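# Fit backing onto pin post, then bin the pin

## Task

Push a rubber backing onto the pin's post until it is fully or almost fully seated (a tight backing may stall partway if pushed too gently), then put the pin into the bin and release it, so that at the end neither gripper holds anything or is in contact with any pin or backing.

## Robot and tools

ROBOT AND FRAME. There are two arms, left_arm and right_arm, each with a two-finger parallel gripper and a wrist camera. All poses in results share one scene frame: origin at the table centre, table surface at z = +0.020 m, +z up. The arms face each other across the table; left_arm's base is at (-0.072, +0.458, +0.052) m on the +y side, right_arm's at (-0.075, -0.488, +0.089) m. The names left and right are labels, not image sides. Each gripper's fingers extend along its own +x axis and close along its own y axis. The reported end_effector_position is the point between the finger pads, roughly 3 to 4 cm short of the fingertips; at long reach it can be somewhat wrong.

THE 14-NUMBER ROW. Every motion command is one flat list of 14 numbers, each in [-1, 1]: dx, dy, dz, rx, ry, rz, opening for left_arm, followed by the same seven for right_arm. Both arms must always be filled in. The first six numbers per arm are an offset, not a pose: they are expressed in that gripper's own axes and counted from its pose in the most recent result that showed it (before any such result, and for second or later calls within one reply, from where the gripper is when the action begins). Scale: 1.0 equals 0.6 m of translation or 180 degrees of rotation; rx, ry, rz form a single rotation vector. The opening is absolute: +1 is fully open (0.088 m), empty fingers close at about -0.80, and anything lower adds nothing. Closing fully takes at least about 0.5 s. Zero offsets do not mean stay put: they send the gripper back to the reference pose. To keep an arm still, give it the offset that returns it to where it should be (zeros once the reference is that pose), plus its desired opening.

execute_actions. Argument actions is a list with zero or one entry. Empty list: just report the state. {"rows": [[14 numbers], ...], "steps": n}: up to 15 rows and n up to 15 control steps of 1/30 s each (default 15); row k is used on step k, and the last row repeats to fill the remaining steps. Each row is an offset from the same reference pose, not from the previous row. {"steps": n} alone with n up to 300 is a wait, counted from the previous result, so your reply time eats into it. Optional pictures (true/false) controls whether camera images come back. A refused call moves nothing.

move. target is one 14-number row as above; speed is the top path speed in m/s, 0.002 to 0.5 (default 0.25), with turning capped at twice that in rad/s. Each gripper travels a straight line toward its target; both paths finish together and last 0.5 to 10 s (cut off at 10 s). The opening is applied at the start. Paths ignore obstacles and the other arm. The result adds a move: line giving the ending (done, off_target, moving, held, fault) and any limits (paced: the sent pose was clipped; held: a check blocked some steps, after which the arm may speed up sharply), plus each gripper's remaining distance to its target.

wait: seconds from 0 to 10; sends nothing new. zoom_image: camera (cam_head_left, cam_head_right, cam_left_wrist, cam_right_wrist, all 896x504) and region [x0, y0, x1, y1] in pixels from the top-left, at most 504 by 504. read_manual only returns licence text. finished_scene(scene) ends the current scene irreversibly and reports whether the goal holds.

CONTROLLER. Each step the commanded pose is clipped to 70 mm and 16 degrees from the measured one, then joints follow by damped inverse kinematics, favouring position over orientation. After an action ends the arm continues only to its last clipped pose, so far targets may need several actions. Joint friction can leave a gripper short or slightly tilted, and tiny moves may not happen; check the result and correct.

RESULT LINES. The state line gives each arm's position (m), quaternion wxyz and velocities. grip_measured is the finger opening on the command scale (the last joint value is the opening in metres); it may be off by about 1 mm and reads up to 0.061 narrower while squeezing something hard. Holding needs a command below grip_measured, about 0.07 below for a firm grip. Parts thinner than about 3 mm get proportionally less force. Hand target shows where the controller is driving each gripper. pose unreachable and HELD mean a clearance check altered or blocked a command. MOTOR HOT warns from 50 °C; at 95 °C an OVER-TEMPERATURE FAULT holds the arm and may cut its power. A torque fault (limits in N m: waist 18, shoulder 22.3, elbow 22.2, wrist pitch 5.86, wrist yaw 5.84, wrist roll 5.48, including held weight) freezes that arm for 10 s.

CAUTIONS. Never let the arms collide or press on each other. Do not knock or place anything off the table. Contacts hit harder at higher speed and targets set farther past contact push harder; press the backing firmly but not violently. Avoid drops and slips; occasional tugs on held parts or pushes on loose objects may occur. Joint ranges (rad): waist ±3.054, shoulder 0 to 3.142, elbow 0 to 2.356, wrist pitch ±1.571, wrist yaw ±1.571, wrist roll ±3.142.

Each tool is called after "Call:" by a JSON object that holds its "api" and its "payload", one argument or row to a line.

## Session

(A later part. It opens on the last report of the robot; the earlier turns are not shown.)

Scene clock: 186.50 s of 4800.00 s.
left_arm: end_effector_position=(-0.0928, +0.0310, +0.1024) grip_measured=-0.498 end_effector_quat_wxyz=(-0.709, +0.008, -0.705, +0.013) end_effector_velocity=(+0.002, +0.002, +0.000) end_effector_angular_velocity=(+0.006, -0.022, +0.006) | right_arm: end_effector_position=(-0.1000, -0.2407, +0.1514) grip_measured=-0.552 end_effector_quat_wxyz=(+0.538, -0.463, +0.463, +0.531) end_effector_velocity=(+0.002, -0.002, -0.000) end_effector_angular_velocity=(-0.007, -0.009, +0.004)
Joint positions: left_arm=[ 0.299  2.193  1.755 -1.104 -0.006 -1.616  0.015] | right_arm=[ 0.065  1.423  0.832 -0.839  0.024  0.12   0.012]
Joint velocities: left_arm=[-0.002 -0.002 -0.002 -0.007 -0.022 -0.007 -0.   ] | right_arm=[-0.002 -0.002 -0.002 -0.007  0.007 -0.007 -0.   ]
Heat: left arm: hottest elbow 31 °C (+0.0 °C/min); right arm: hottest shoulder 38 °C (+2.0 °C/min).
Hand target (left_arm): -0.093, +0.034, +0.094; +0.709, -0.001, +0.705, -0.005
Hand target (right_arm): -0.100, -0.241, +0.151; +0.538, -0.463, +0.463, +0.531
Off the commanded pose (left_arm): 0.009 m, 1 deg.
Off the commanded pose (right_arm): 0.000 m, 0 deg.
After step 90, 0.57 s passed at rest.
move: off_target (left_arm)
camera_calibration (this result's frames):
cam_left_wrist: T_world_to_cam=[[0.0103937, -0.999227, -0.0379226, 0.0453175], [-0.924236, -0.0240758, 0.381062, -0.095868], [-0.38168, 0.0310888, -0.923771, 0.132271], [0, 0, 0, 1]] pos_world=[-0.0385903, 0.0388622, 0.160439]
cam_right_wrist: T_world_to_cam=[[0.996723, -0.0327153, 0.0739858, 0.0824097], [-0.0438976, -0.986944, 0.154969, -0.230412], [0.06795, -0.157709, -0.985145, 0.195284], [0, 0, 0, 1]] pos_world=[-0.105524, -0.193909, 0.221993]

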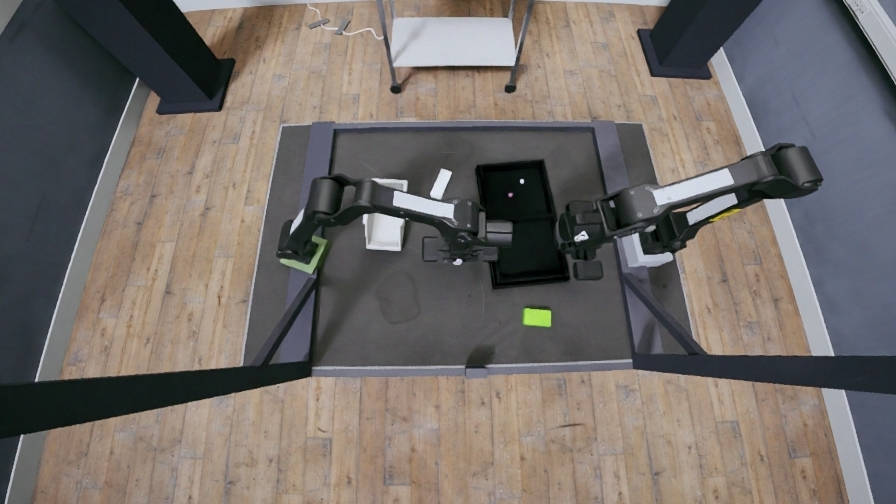

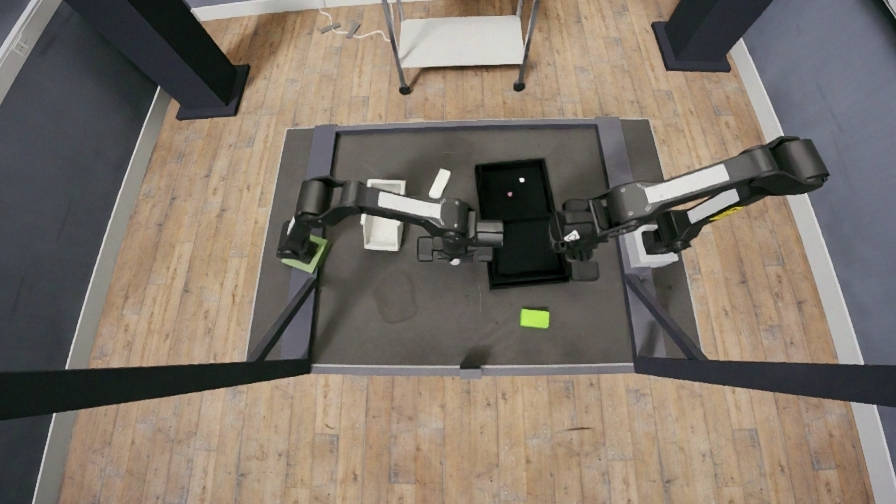

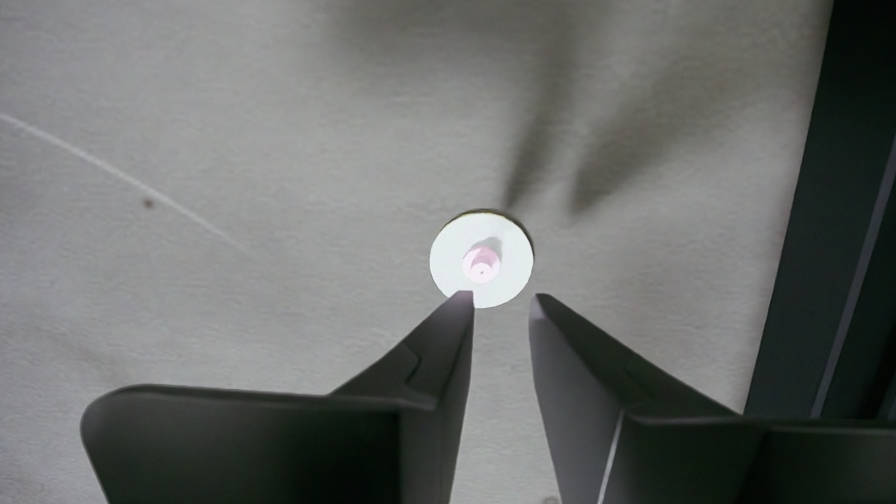

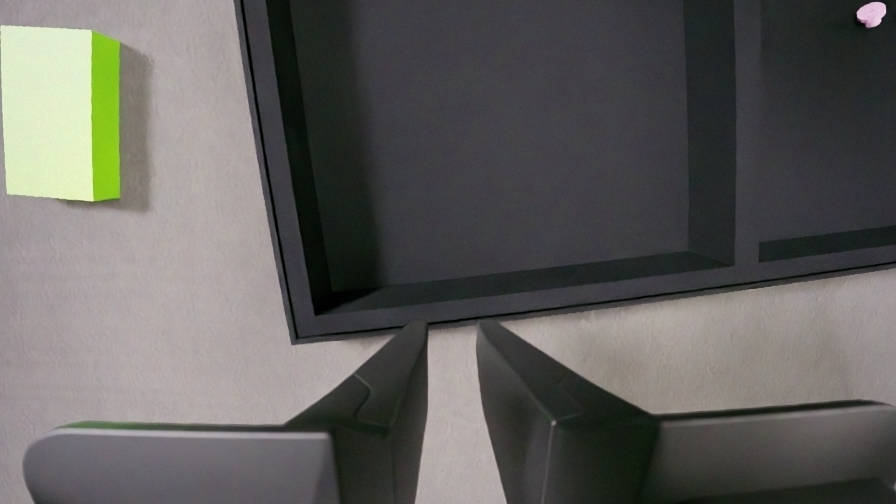

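Call:
{"api": "move", "payload": {
  "target": [0.02,0.014,0.003,0,0,0.008,-0.5,0,0,0,0,0,0,-0.55],
  "speed": 0.04
}}

Call:
{"api": "zoom_image", "payload": {
  "camera": "cam_left_wrist",
  "region": [435,230,575,370]
}}

Scene clock: 190.77 s of 4800.00 s.
left_arm: end_effector_position=(-0.0921, +0.0364, +0.0932) grip_measured=-0.498 end_effector_quat_wxyz=(-0.709, +0.003, -0.705, +0.007) end_effector_velocity=(-0.002, -0.004, -0.002) end_effector_angular_velocity=(-0.017, +0.008, +0.005) | right_arm: end_effector_position=(-0.1000, -0.2407, +0.1514) grip_measured=-0.552 end_effector_quat_wxyz=(+0.538, -0.463, +0.463, +0.531) end_effector_velocity=(+0.000, -0.005, +0.000) end_effector_angular_velocity=(-0.018, +0.006, -0.009)
Joint positions: left_arm=[ 0.301  2.193  1.719 -1.084 -0.006 -1.616  0.015] | right_arm=[ 0.065  1.423  0.832 -0.839  0.024  0.12   0.012]
Joint velocities: left_arm=[-0.002  0.002 -0.002  0.022  0.007 -0.007 -0.   ] | right_arm=[-0.002 -0.007 -0.002 -0.022 -0.007  0.007 -0.   ]
Heat: left arm: hottest shoulder 30 °C (-1.0 °C/min); right arm: hottest shoulder 38 °C (+2.0 °C/min).
Hand target (left_arm): -0.091, +0.039, +0.090; +0.709, +0.001, +0.705, -0.004
Hand target (right_arm): -0.100, -0.241, +0.151; +0.538, -0.463, +0.463, +0.531
Off the commanded pose (left_arm): 0.004 m, 1 deg.
Off the commanded pose (right_arm): 0.000 m, 0 deg.
After step 90, 0.50 s passed at rest.
move: done
camera_calibration (this result's frames):
cam_left_wrist: T_world_to_cam=[[0.0115744, -0.998479, -0.0538967, 0.0518892], [-0.924516, -0.0312216, 0.379863, -0.0912012], [-0.380968, 0.0454317, -0.923471, 0.123454], [0, 0, 0, 1]] pos_world=[-0.0378855, 0.0433542, 0.151447]
cam_right_wrist: T_world_to_cam=[[0.996723, -0.0327153, 0.0739858, 0.0824097], [-0.0438976, -0.986944, 0.154969, -0.230412], [0.06795, -0.157709, -0.985145, 0.195284], [0, 0, 0, 1]] pos_world=[-0.105524, -0.193909, 0.221993]

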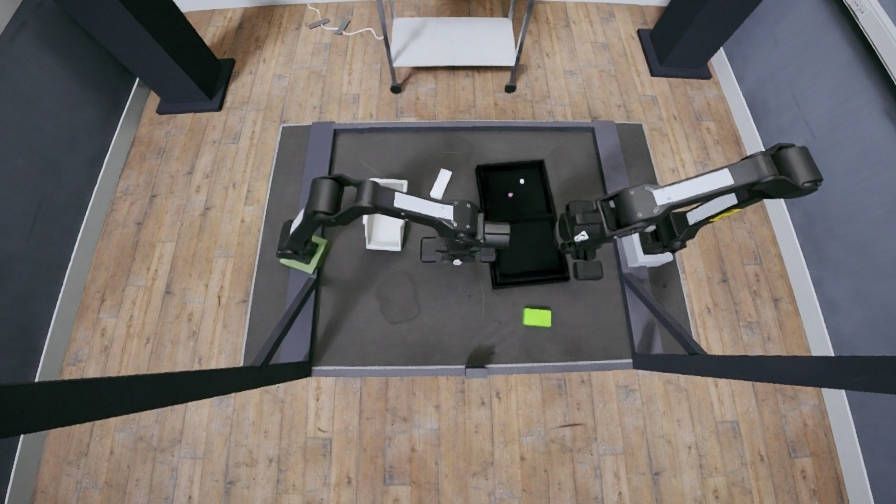

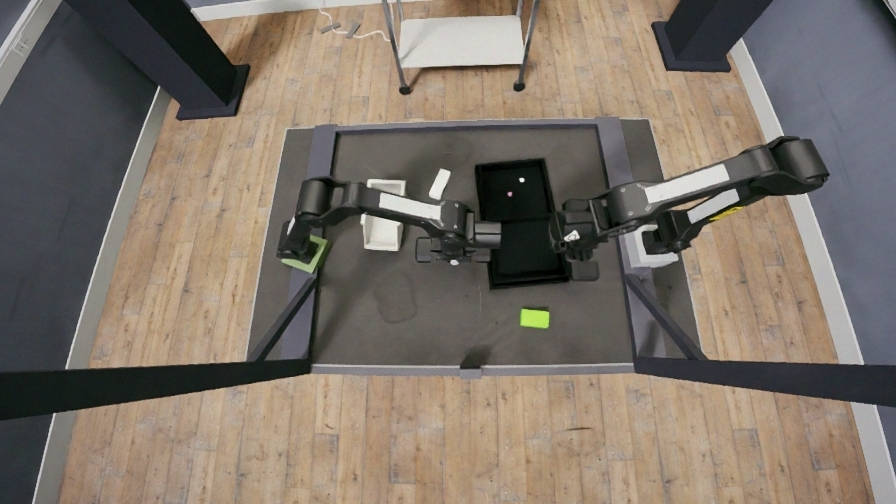

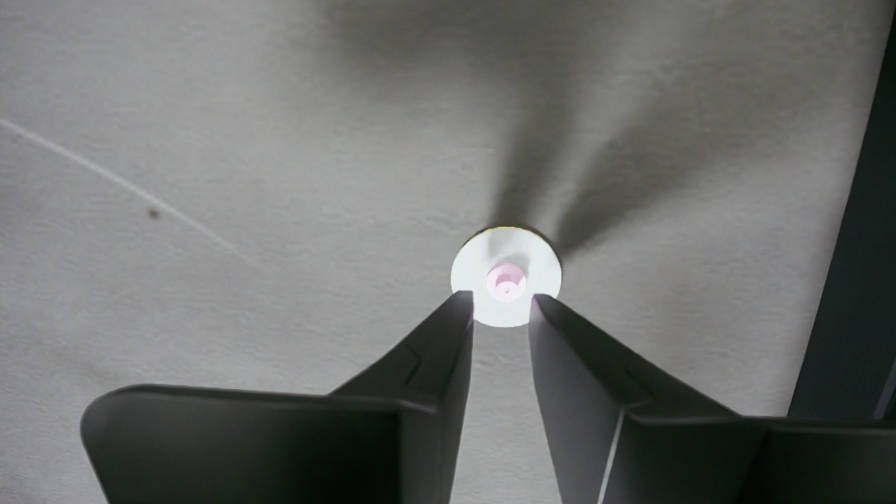

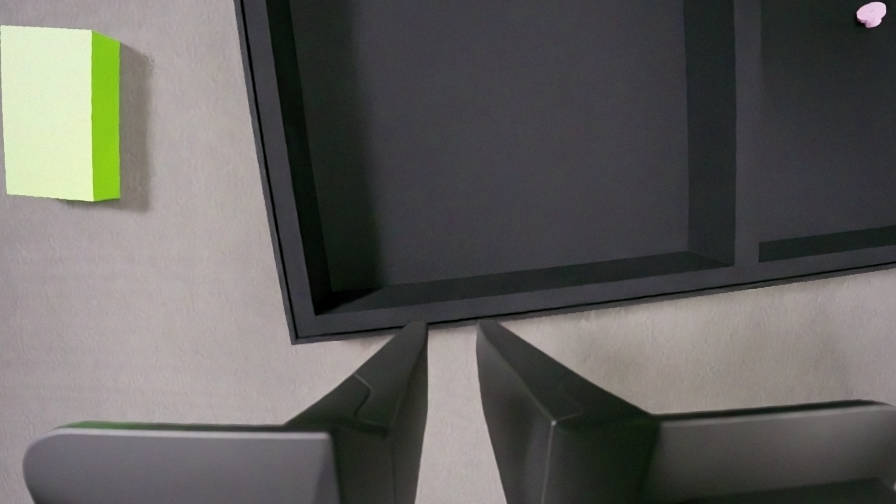

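Region (435, 230, 575, 370) of cam_left_wrist's 896x504 image, scaled by 3.600, with more detail than that image has.

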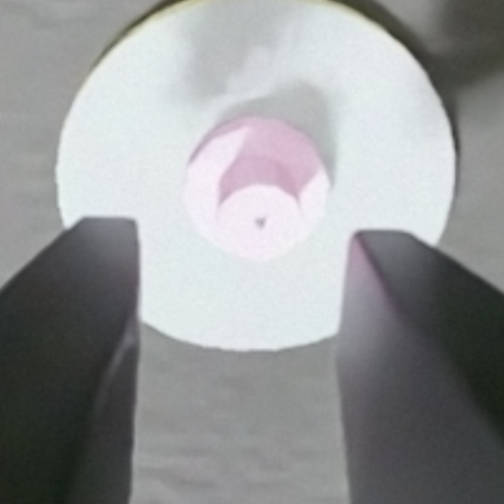

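Call:
{"api": "move", "payload": {
  "target": [0.02,0.004,0.006,0,0,0.004,-0.62,0,0,0,0,0,0,-0.55],
  "speed": 0.015
}}

Call:
{"api": "zoom_image", "payload": {
  "camera": "cam_left_wrist",
  "region": [435,230,575,370]
}}

Scene clock: 194.67 s of 4800.00 s.
left_arm: end_effector_position=(-0.0895, +0.0352, +0.0896) grip_measured=-0.618 end_effector_quat_wxyz=(-0.709, +0.007, -0.705, +0.009) end_effector_velocity=(+0.000, +0.004, -0.003) end_effector_angular_velocity=(+0.017, -0.008, +0.020) | right_arm: end_effector_position=(-0.1000, -0.2407, +0.1514) grip_measured=-0.552 end_effector_quat_wxyz=(+0.538, -0.463, +0.463, +0.531) end_effector_velocity=(+0.002, -0.007, -0.002) end_effector_angular_velocity=(-0.026, -0.011, +0.004)
Joint positions: left_arm=[ 0.307  2.193  1.704 -1.06  -0.006 -1.612  0.009] | right_arm=[ 0.065  1.423  0.832 -0.839  0.024  0.12   0.012]
Joint velocities: left_arm=[-0.002  0.002 -0.007 -0.007 -0.007 -0.022 -0.   ] | right_arm=[-0.002 -0.002 -0.007 -0.022  0.007 -0.007 -0.   ]
Heat: left arm: hottest shoulder 31 °C (+0.0 °C/min); right arm: hottest shoulder 37 °C (+1.0 °C/min).
Hand target (left_arm): -0.088, +0.039, +0.081; +0.709, +0.002, +0.705, -0.002
Hand target (right_arm): -0.100, -0.241, +0.151; +0.538, -0.463, +0.463, +0.531
Off the commanded pose (left_arm): 0.009 m, 1 deg.
Off the commanded pose (right_arm): 0.000 m, 0 deg.
move: off_target (left_arm)
camera_calibration (this result's frames):
cam_left_wrist: T_world_to_cam=[[0.0142234, -0.998895, -0.0447877, 0.0498876], [-0.924292, -0.0302211, 0.380489, -0.087605], [-0.381422, 0.035985, -0.9237, 0.121451], [0, 0, 0, 1]] pos_world=[-0.0353582, 0.0428146, 0.147751]
cam_right_wrist: T_world_to_cam=[[0.996723, -0.0327153, 0.0739858, 0.0824097], [-0.0438976, -0.986944, 0.154969, -0.230412], [0.06795, -0.157709, -0.985145, 0.195284], [0, 0, 0, 1]] pos_world=[-0.105524, -0.193909, 0.221993]

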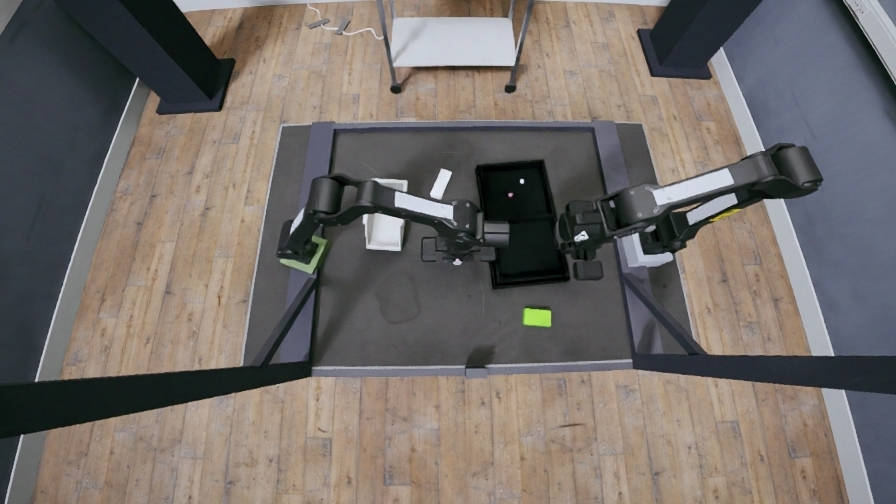

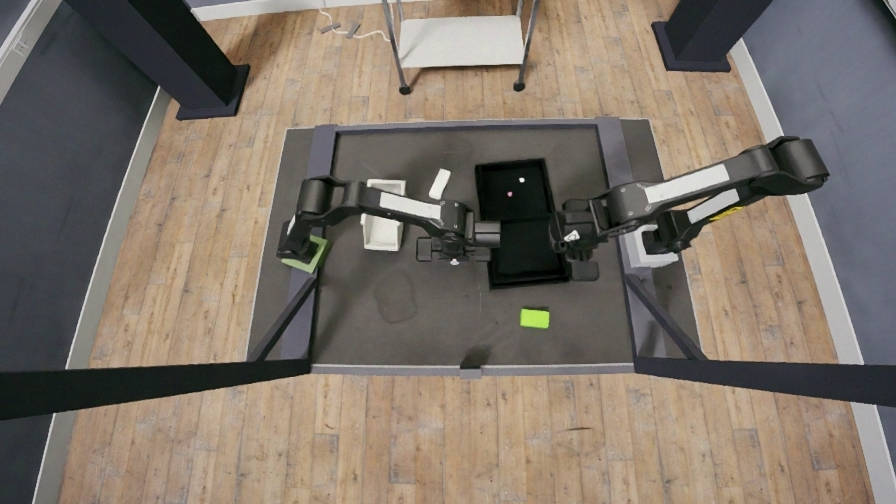

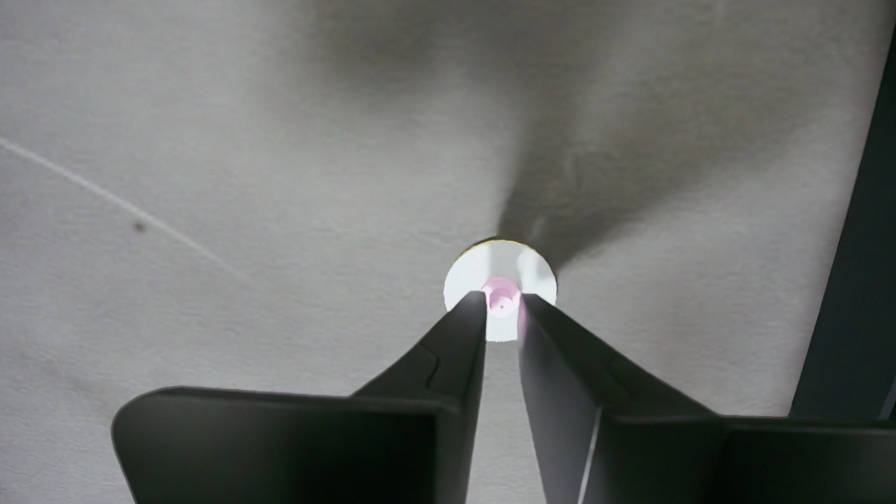

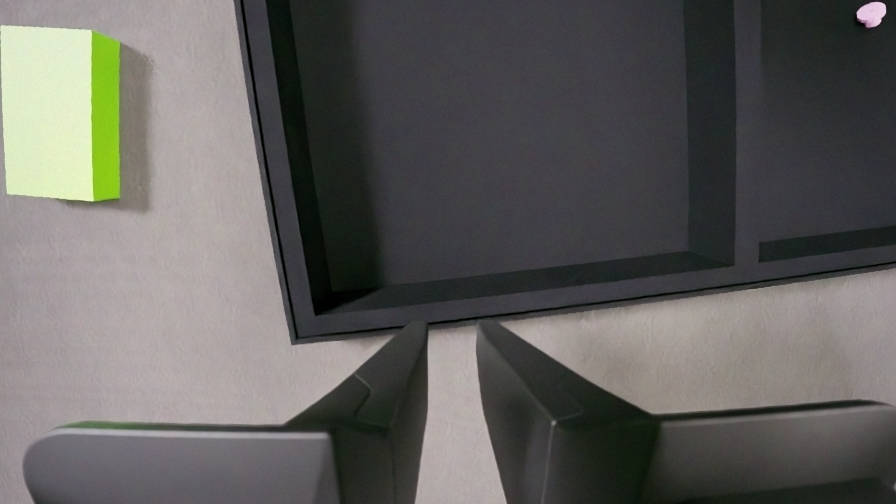

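Region (435, 230, 575, 370) of cam_left_wrist's 896x504 image, scaled by 3.600, with more detail than that image has.

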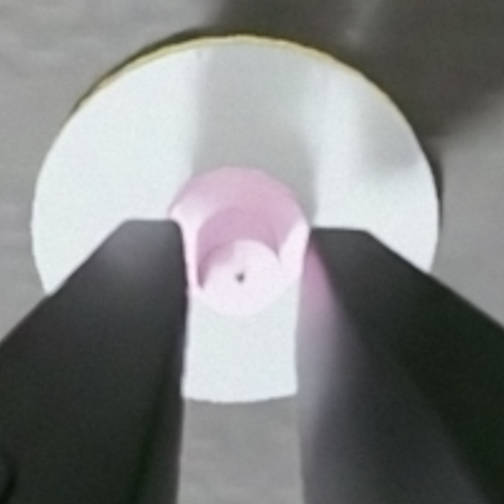

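Call:
{"api": "move", "payload": {
  "target": [0.024,0.008,0.002,0,0,0.008,-0.62,0,0,0,0,0,0,-0.55],
  "speed": 0.015
}}

Call:
{"api": "zoom_image", "payload": {
  "camera": "cam_left_wrist",
  "region": [435,230,575,370]
}}

Scene clock: 197.93 s of 4800.00 s.
left_arm: end_effector_position=(-0.0893, +0.0359, +0.0837) grip_measured=-0.618 end_effector_quat_wxyz=(-0.709, +0.006, -0.705, +0.008) end_effector_velocity=(+0.000, +0.002, +0.000) end_effector_angular_velocity=(+0.007, -0.007, +0.005) | right_arm: end_effector_position=(-0.1000, -0.2407, +0.1514) grip_measured=-0.552 end_effector_quat_wxyz=(+0.538, -0.463, +0.463, +0.531) end_effector_velocity=(-0.000, -0.001, -0.001) end_effector_angular_velocity=(+0.002, +0.006, +0.006)
Joint positions: left_arm=[ 0.307  2.198  1.688 -1.041 -0.006 -1.612  0.009] | right_arm=[ 0.065  1.423  0.832 -0.839  0.024  0.12   0.012]
Joint velocities: left_arm=[-0.002 -0.002 -0.002 -0.007 -0.007 -0.007 -0.   ] | right_arm=[-0.002 -0.002 -0.007  0.007 -0.007 -0.007 -0.   ]
Heat: left arm: hottest shoulder 31 °C (+0.0 °C/min); right arm: hottest shoulder 36 °C (+0.0 °C/min).
Hand target (left_arm): -0.088, +0.039, +0.075; +0.709, +0.002, +0.705, -0.000
Hand target (right_arm): -0.100, -0.241, +0.151; +0.538, -0.463, +0.463, +0.531
Off the commanded pose (left_arm): 0.009 m, 1 deg.
Off the commanded pose (right_arm): 0.000 m, 0 deg.
move: off_target (left_arm)
camera_calibration (this result's frames):
cam_left_wrist: T_world_to_cam=[[0.0142285, -0.99879, -0.0470722, 0.0505958], [-0.924333, -0.0310919, 0.380317, -0.0851161], [-0.381321, 0.0380991, -0.923657, 0.115984], [0, 0, 0, 1]] pos_world=[-0.0351683, 0.0434692, 0.141883]
cam_right_wrist: T_world_to_cam=[[0.996723, -0.0327153, 0.0739858, 0.0824097], [-0.0438976, -0.986944, 0.154969, -0.230412], [0.06795, -0.157709, -0.985145, 0.195284], [0, 0, 0, 1]] pos_world=[-0.105524, -0.193909, 0.221993]

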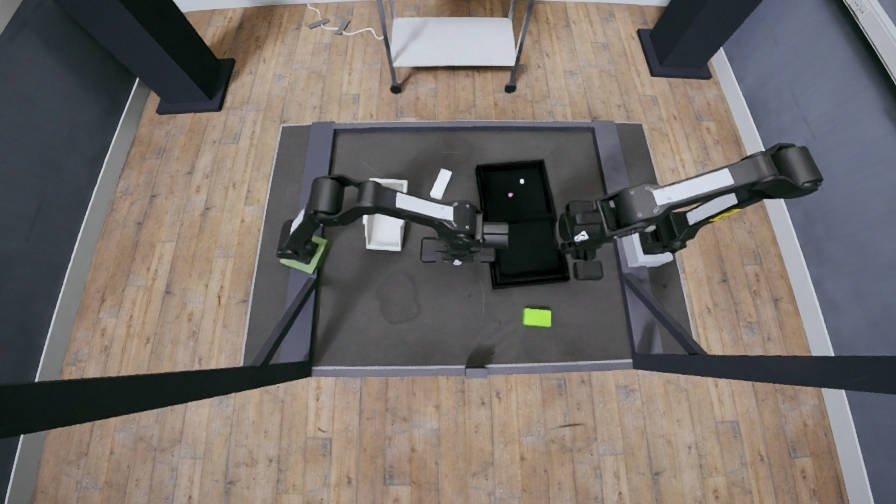

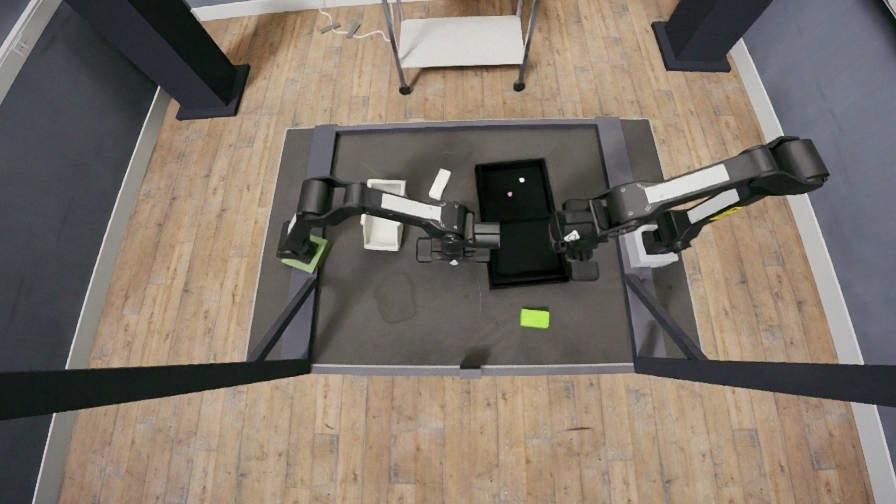

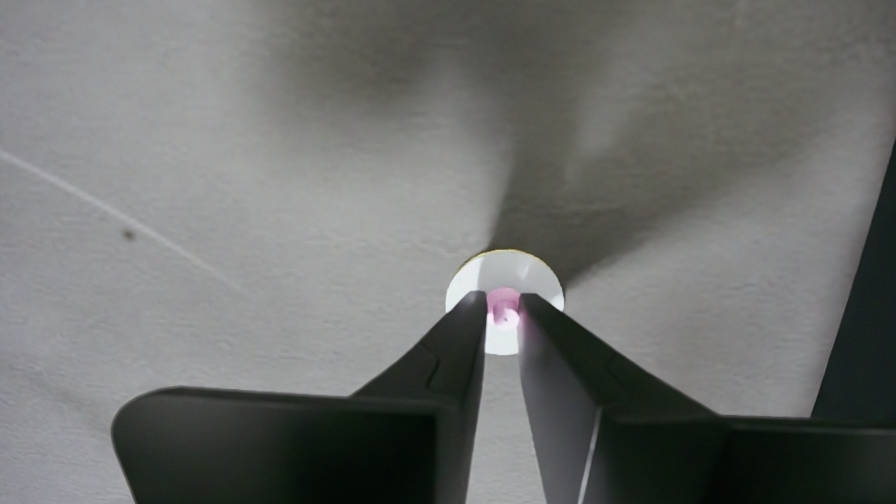

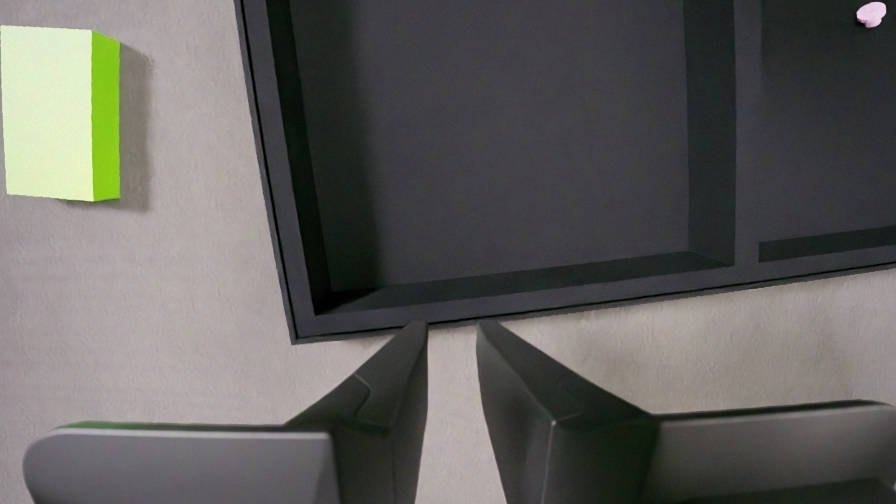

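Region (435, 230, 575, 370) of cam_left_wrist's 896x504 image, scaled by 3.600, with more detail than that image has.

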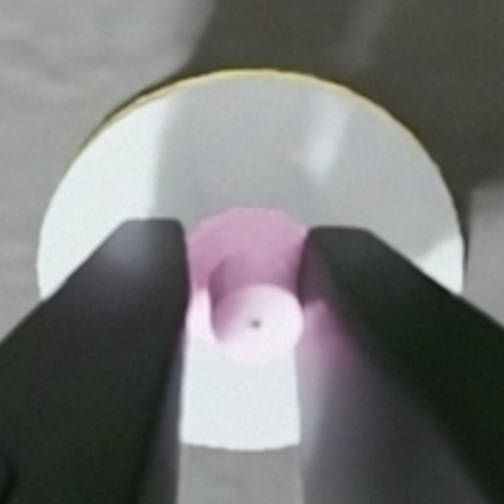

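Call:
{"api": "move", "payload": {
  "target": [0.012,0.004,0,0,0,0,-0.85,0,0,0,0,0,0,-0.55]
}}

Call:
{"api": "move", "payload": {
  "target": [-0.18,0,0,0,0,0,-0.85,0,0,0,0,0,0,-0.55]
}}

Call:
{"api": "move", "payload": {
  "target": [0,0.335,0.135,0,0,0,-0.85,0,0,0,0,0,0,-0.55]
}}

Scene clock: 202.33 s of 4800.00 s.
left_arm: end_effector_position=(-0.0894, +0.0354, +0.0815) grip_measured=-0.758 end_effector_quat_wxyz=(-0.709, +0.009, -0.705, +0.011) end_effector_velocity=(+0.000, +0.007, -0.001) end_effector_angular_velocity=(+0.027, +0.006, -0.005) | right_arm: end_effector_position=(-0.1000, -0.2407, +0.1514) grip_measured=-0.552 end_effector_quat_wxyz=(+0.538, -0.463, +0.463, +0.531) end_effector_velocity=(+0.001, -0.001, -0.000) end_effector_angular_velocity=(-0.008, +0.007, -0.014)
Joint positions: left_arm=[ 0.307  2.196  1.675 -1.021 -0.006 -1.612  0.002] | right_arm=[ 0.065  1.423  0.832 -0.839  0.024  0.12   0.012]
Joint velocities: left_arm=[ 0.002 -0.002 -0.007 -0.022  0.007  0.007 -0.   ] | right_arm=[-0.007  0.002  0.002 -0.007 -0.007  0.007  0.   ]
Heat: left arm: hottest shoulder 31 °C (+0.0 °C/min); right arm: hottest shoulder 36 °C (+1.0 °C/min).
Hand target (left_arm): -0.089, +0.038, +0.076; +0.709, -0.006, +0.705, -0.008
Hand target (right_arm): -0.100, -0.241, +0.151; +0.538, -0.463, +0.463, +0.531
Off the commanded pose (left_arm): 0.006 m, 0 deg.
Off the commanded pose (right_arm): 0.000 m, 0 deg.
After step 90, 0.70 s passed at rest.
move: done
camera_calibration (this result's frames):
cam_left_wrist: T_world_to_cam=[[0.0142126, -0.99915, -0.0387017, 0.049237], [-0.924193, -0.0279007, 0.380906, -0.0844363], [-0.381662, 0.0303542, -0.923803, 0.11414], [0, 0, 0, 1]] pos_world=[-0.0351724, 0.0433747, 0.13951]
cam_right_wrist: T_world_to_cam=[[0.996723, -0.0327153, 0.0739858, 0.0824097], [-0.0438976, -0.986944, 0.154969, -0.230412], [0.06795, -0.157709, -0.985145, 0.195284], [0, 0, 0, 1]] pos_world=[-0.105524, -0.193909, 0.221993]

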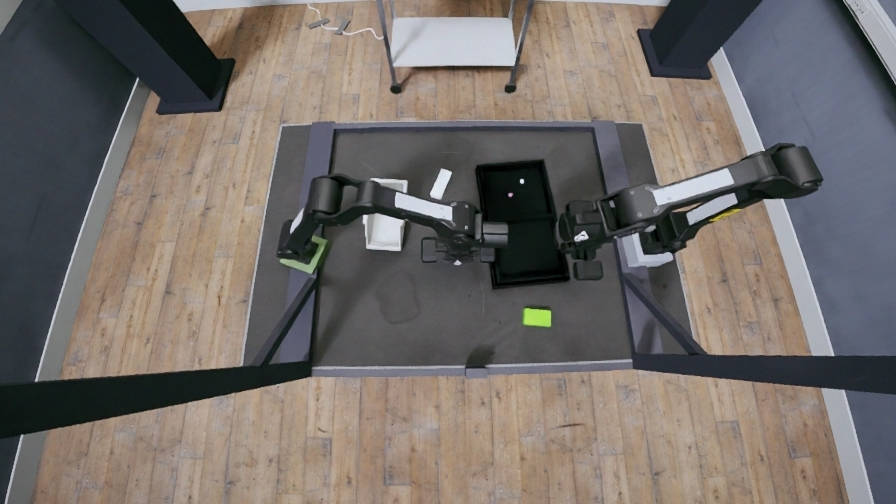

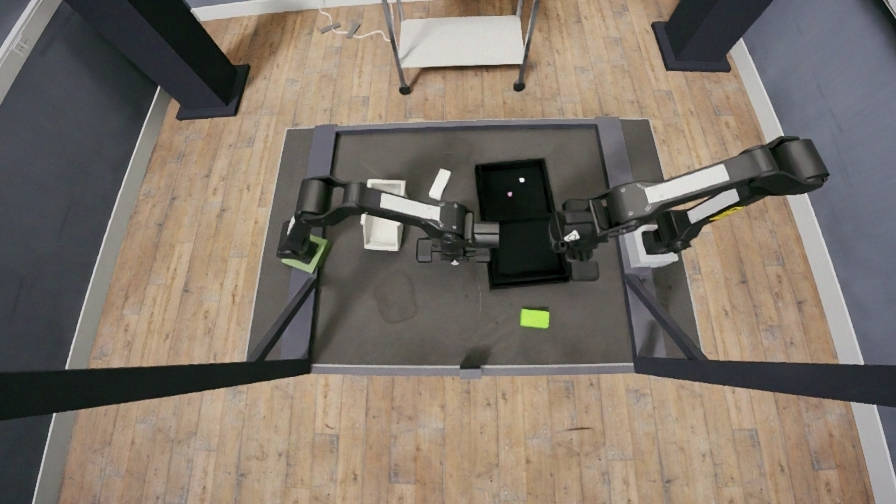

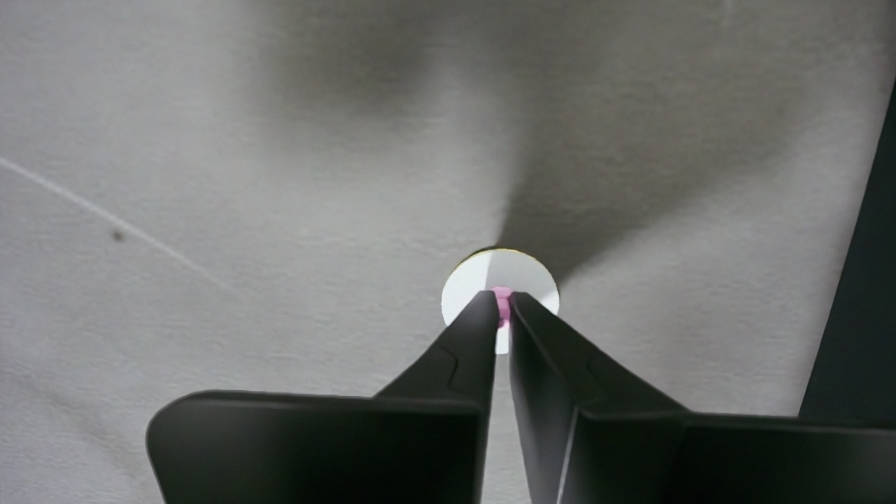

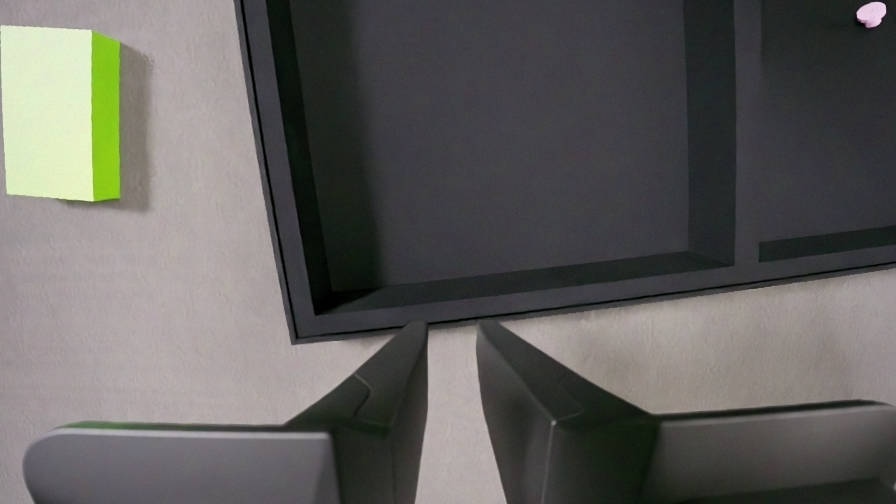

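Scene clock: 203.43 s of 4800.00 s.
left_arm: end_effector_position=(-0.0891, +0.0415, +0.1895) grip_measured=-0.758 end_effector_quat_wxyz=(-0.709, +0.009, -0.705, +0.011) end_effector_velocity=(+0.000, +0.004, +0.001) end_effector_angular_velocity=(+0.017, -0.008, +0.005) | right_arm: end_effector_position=(-0.1000, -0.2407, +0.1514) grip_measured=-0.552 end_effector_quat_wxyz=(+0.538, -0.463, +0.463, +0.531) end_effector_velocity=(-0.001, +0.001, +0.001) end_effector_angular_velocity=(+0.011, +0.010, -0.009)
Joint positions: left_arm=[ 0.307  2.131  2.004 -1.416 -0.006 -1.612  0.002] | right_arm=[ 0.065  1.423  0.832 -0.839  0.024  0.12   0.012]
Joint velocities: left_arm=[-0.002 -0.002  0.002 -0.022 -0.007 -0.007 -0.   ] | right_arm=[-0.002 -0.007 -0.002  0.007 -0.007  0.007 -0.   ]
Heat: left arm: hottest shoulder 32 °C (+1.0 °C/min); right arm: hottest shoulder 36 °C (+1.0 °C/min).
Hand target (left_arm): -0.089, +0.039, +0.189; +0.709, -0.009, +0.705, -0.011
Hand target (right_arm): -0.100, -0.241, +0.151; +0.538, -0.463, +0.463, +0.531
Off the commanded pose (left_arm): 0.003 m, 0 deg.
Off the commanded pose (right_arm): 0.000 m, 0 deg.
move: done
camera_calibration (this result's frames):
cam_left_wrist: T_world_to_cam=[[0.014214, -0.99912, -0.0394628, 0.0597127], [-0.924205, -0.028191, 0.380854, -0.125139], [-0.381631, 0.0310583, -0.923793, 0.213819], [0, 0, 0, 1]] pos_world=[-0.0349029, 0.0494916, 0.24754]
cam_right_wrist: T_world_to_cam=[[0.996723, -0.0327153, 0.0739858, 0.0824097], [-0.0438976, -0.986944, 0.154969, -0.230412], [0.06795, -0.157709, -0.985145, 0.195284], [0, 0, 0, 1]] pos_world=[-0.105524, -0.193909, 0.221993]

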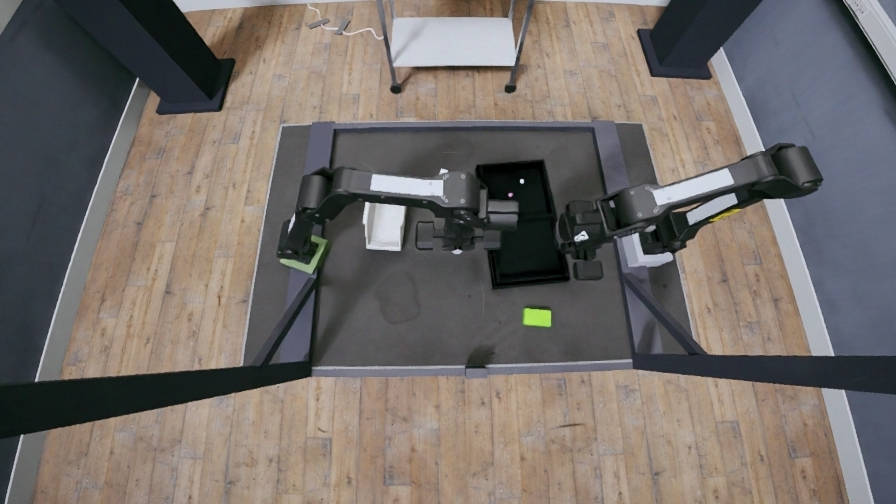

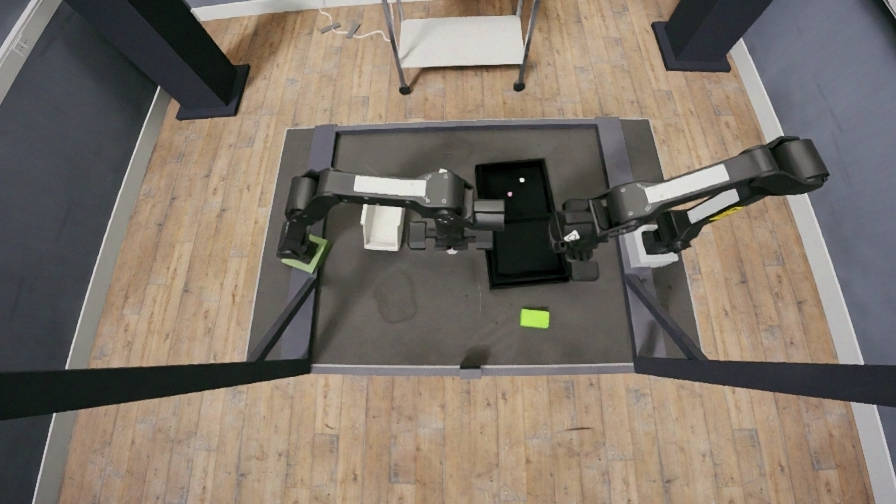

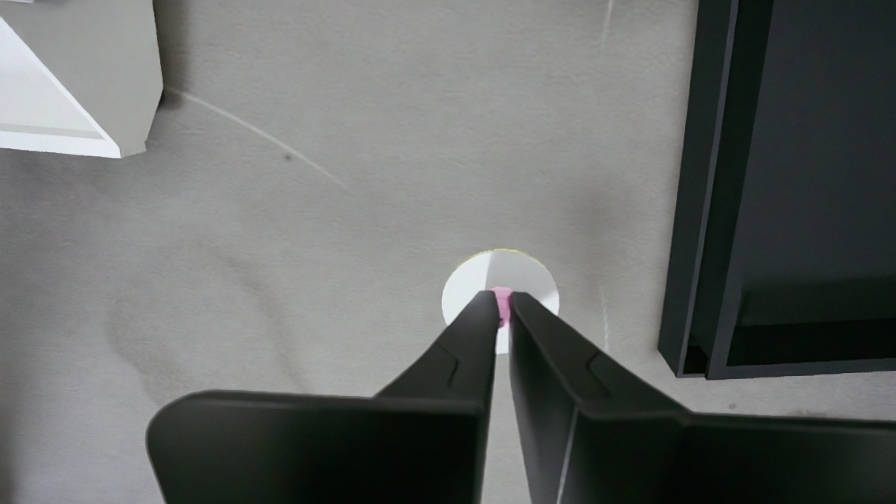

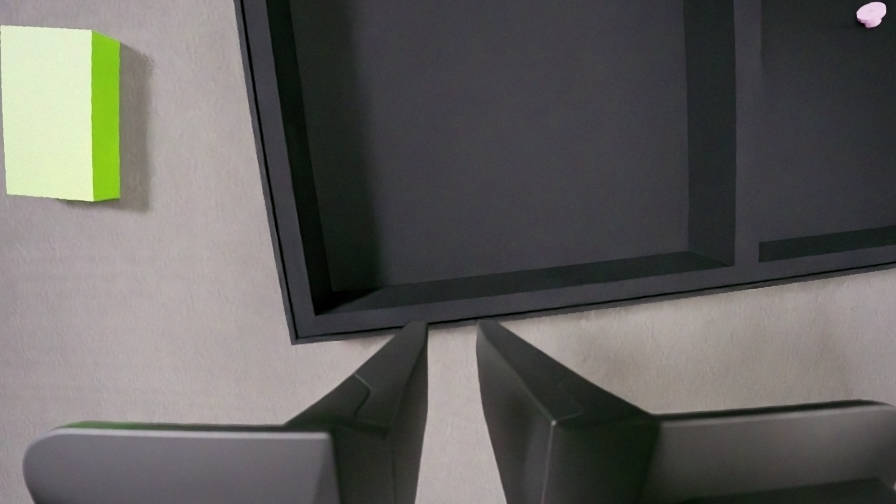

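Scene clock: 204.93 s of 4800.00 s.
left_arm: end_effector_position=(-0.0066, +0.2386, +0.1820) grip_measured=-0.758 end_effector_quat_wxyz=(-0.708, +0.010, -0.706, +0.010) end_effector_velocity=(+0.003, +0.001, +0.001) end_effector_angular_velocity=(-0.010, -0.011, +0.000) | right_arm: end_effector_position=(-0.1000, -0.2407, +0.1514) grip_measured=-0.552 end_effector_quat_wxyz=(+0.538, -0.463, +0.463, +0.531) end_effector_velocity=(+0.004, -0.005, -0.001) end_effector_angular_velocity=(-0.021, -0.013, +0.013)
Joint positions: left_arm=[ 0.643  1.384  1.086 -1.244  0.005 -1.279  0.002] | right_arm=[ 0.065  1.423  0.832 -0.839  0.024  0.12   0.012]
Joint velocities: left_arm=[ 0.007 -0.012 -0.007  0.007 -0.007  0.007  0.   ] | right_arm=[-0.007 -0.002 -0.002 -0.022  0.007 -0.022 -0.   ]
Heat: left arm: hottest shoulder 32 °C (+1.0 °C/min); right arm: hottest shoulder 36 °C (+2.0 °C/min).
Hand target (left_arm): -0.007, +0.242, +0.181; +0.707, -0.008, +0.707, -0.010
Hand target (right_arm): -0.100, -0.241, +0.151; +0.538, -0.463, +0.463, +0.531
Off the commanded pose (left_arm): 0.004 m, 0 deg.
Off the commanded pose (right_arm): 0.000 m, 0 deg.
move: done
camera_calibration (this result's frames):
cam_left_wrist: T_world_to_cam=[[0.0173488, -0.999089, -0.0390013, 0.255034], [-0.923168, -0.0309873, 0.383146, -0.0402177], [-0.384006, 0.0293576, -0.922864, 0.232503], [0, 0, 0, 1]] pos_world=[0.0477302, 0.24673, 0.239924]
cam_right_wrist: T_world_to_cam=[[0.996723, -0.0327153, 0.0739858, 0.0824097], [-0.0438976, -0.986944, 0.154969, -0.230412], [0.06795, -0.157709, -0.985145, 0.195284], [0, 0, 0, 1]] pos_world=[-0.105524, -0.193909, 0.221993]

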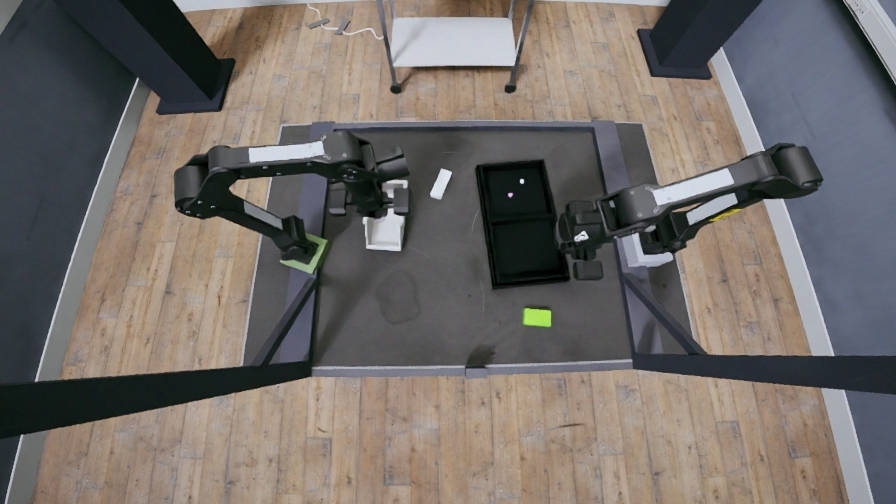

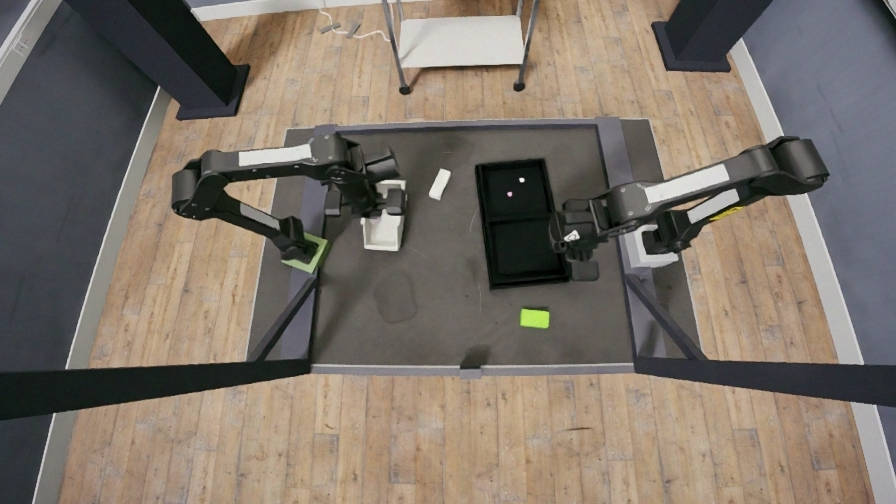

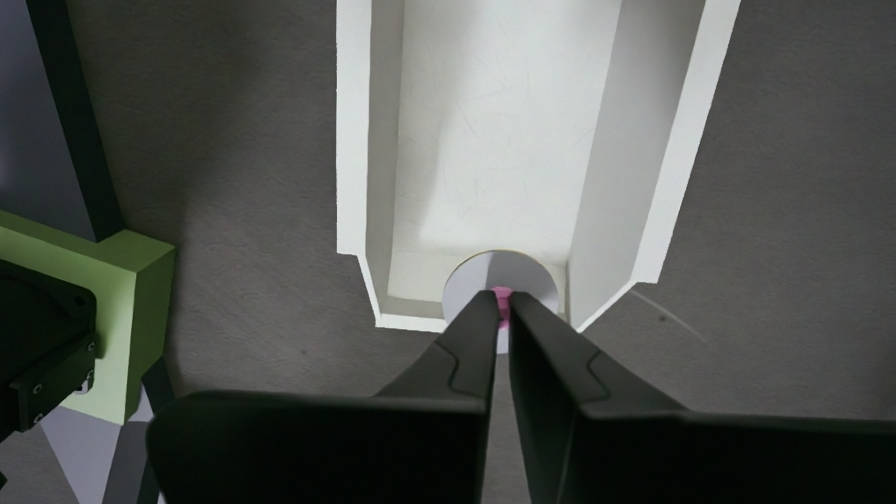

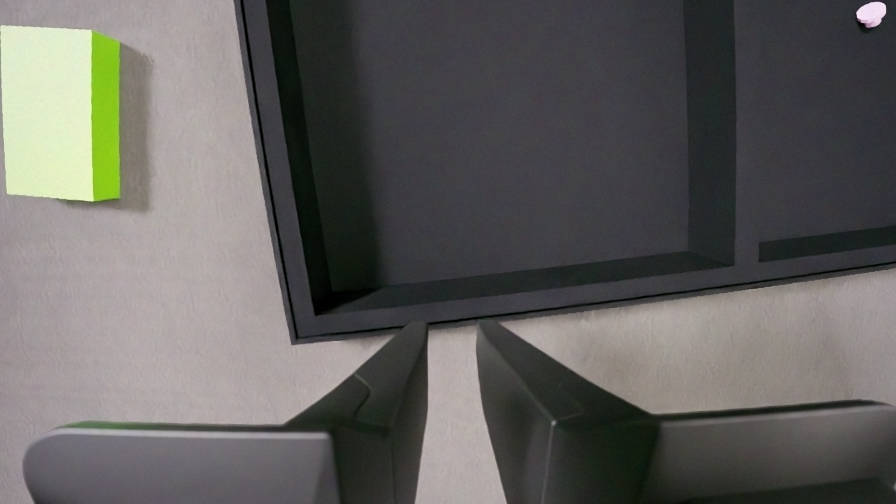

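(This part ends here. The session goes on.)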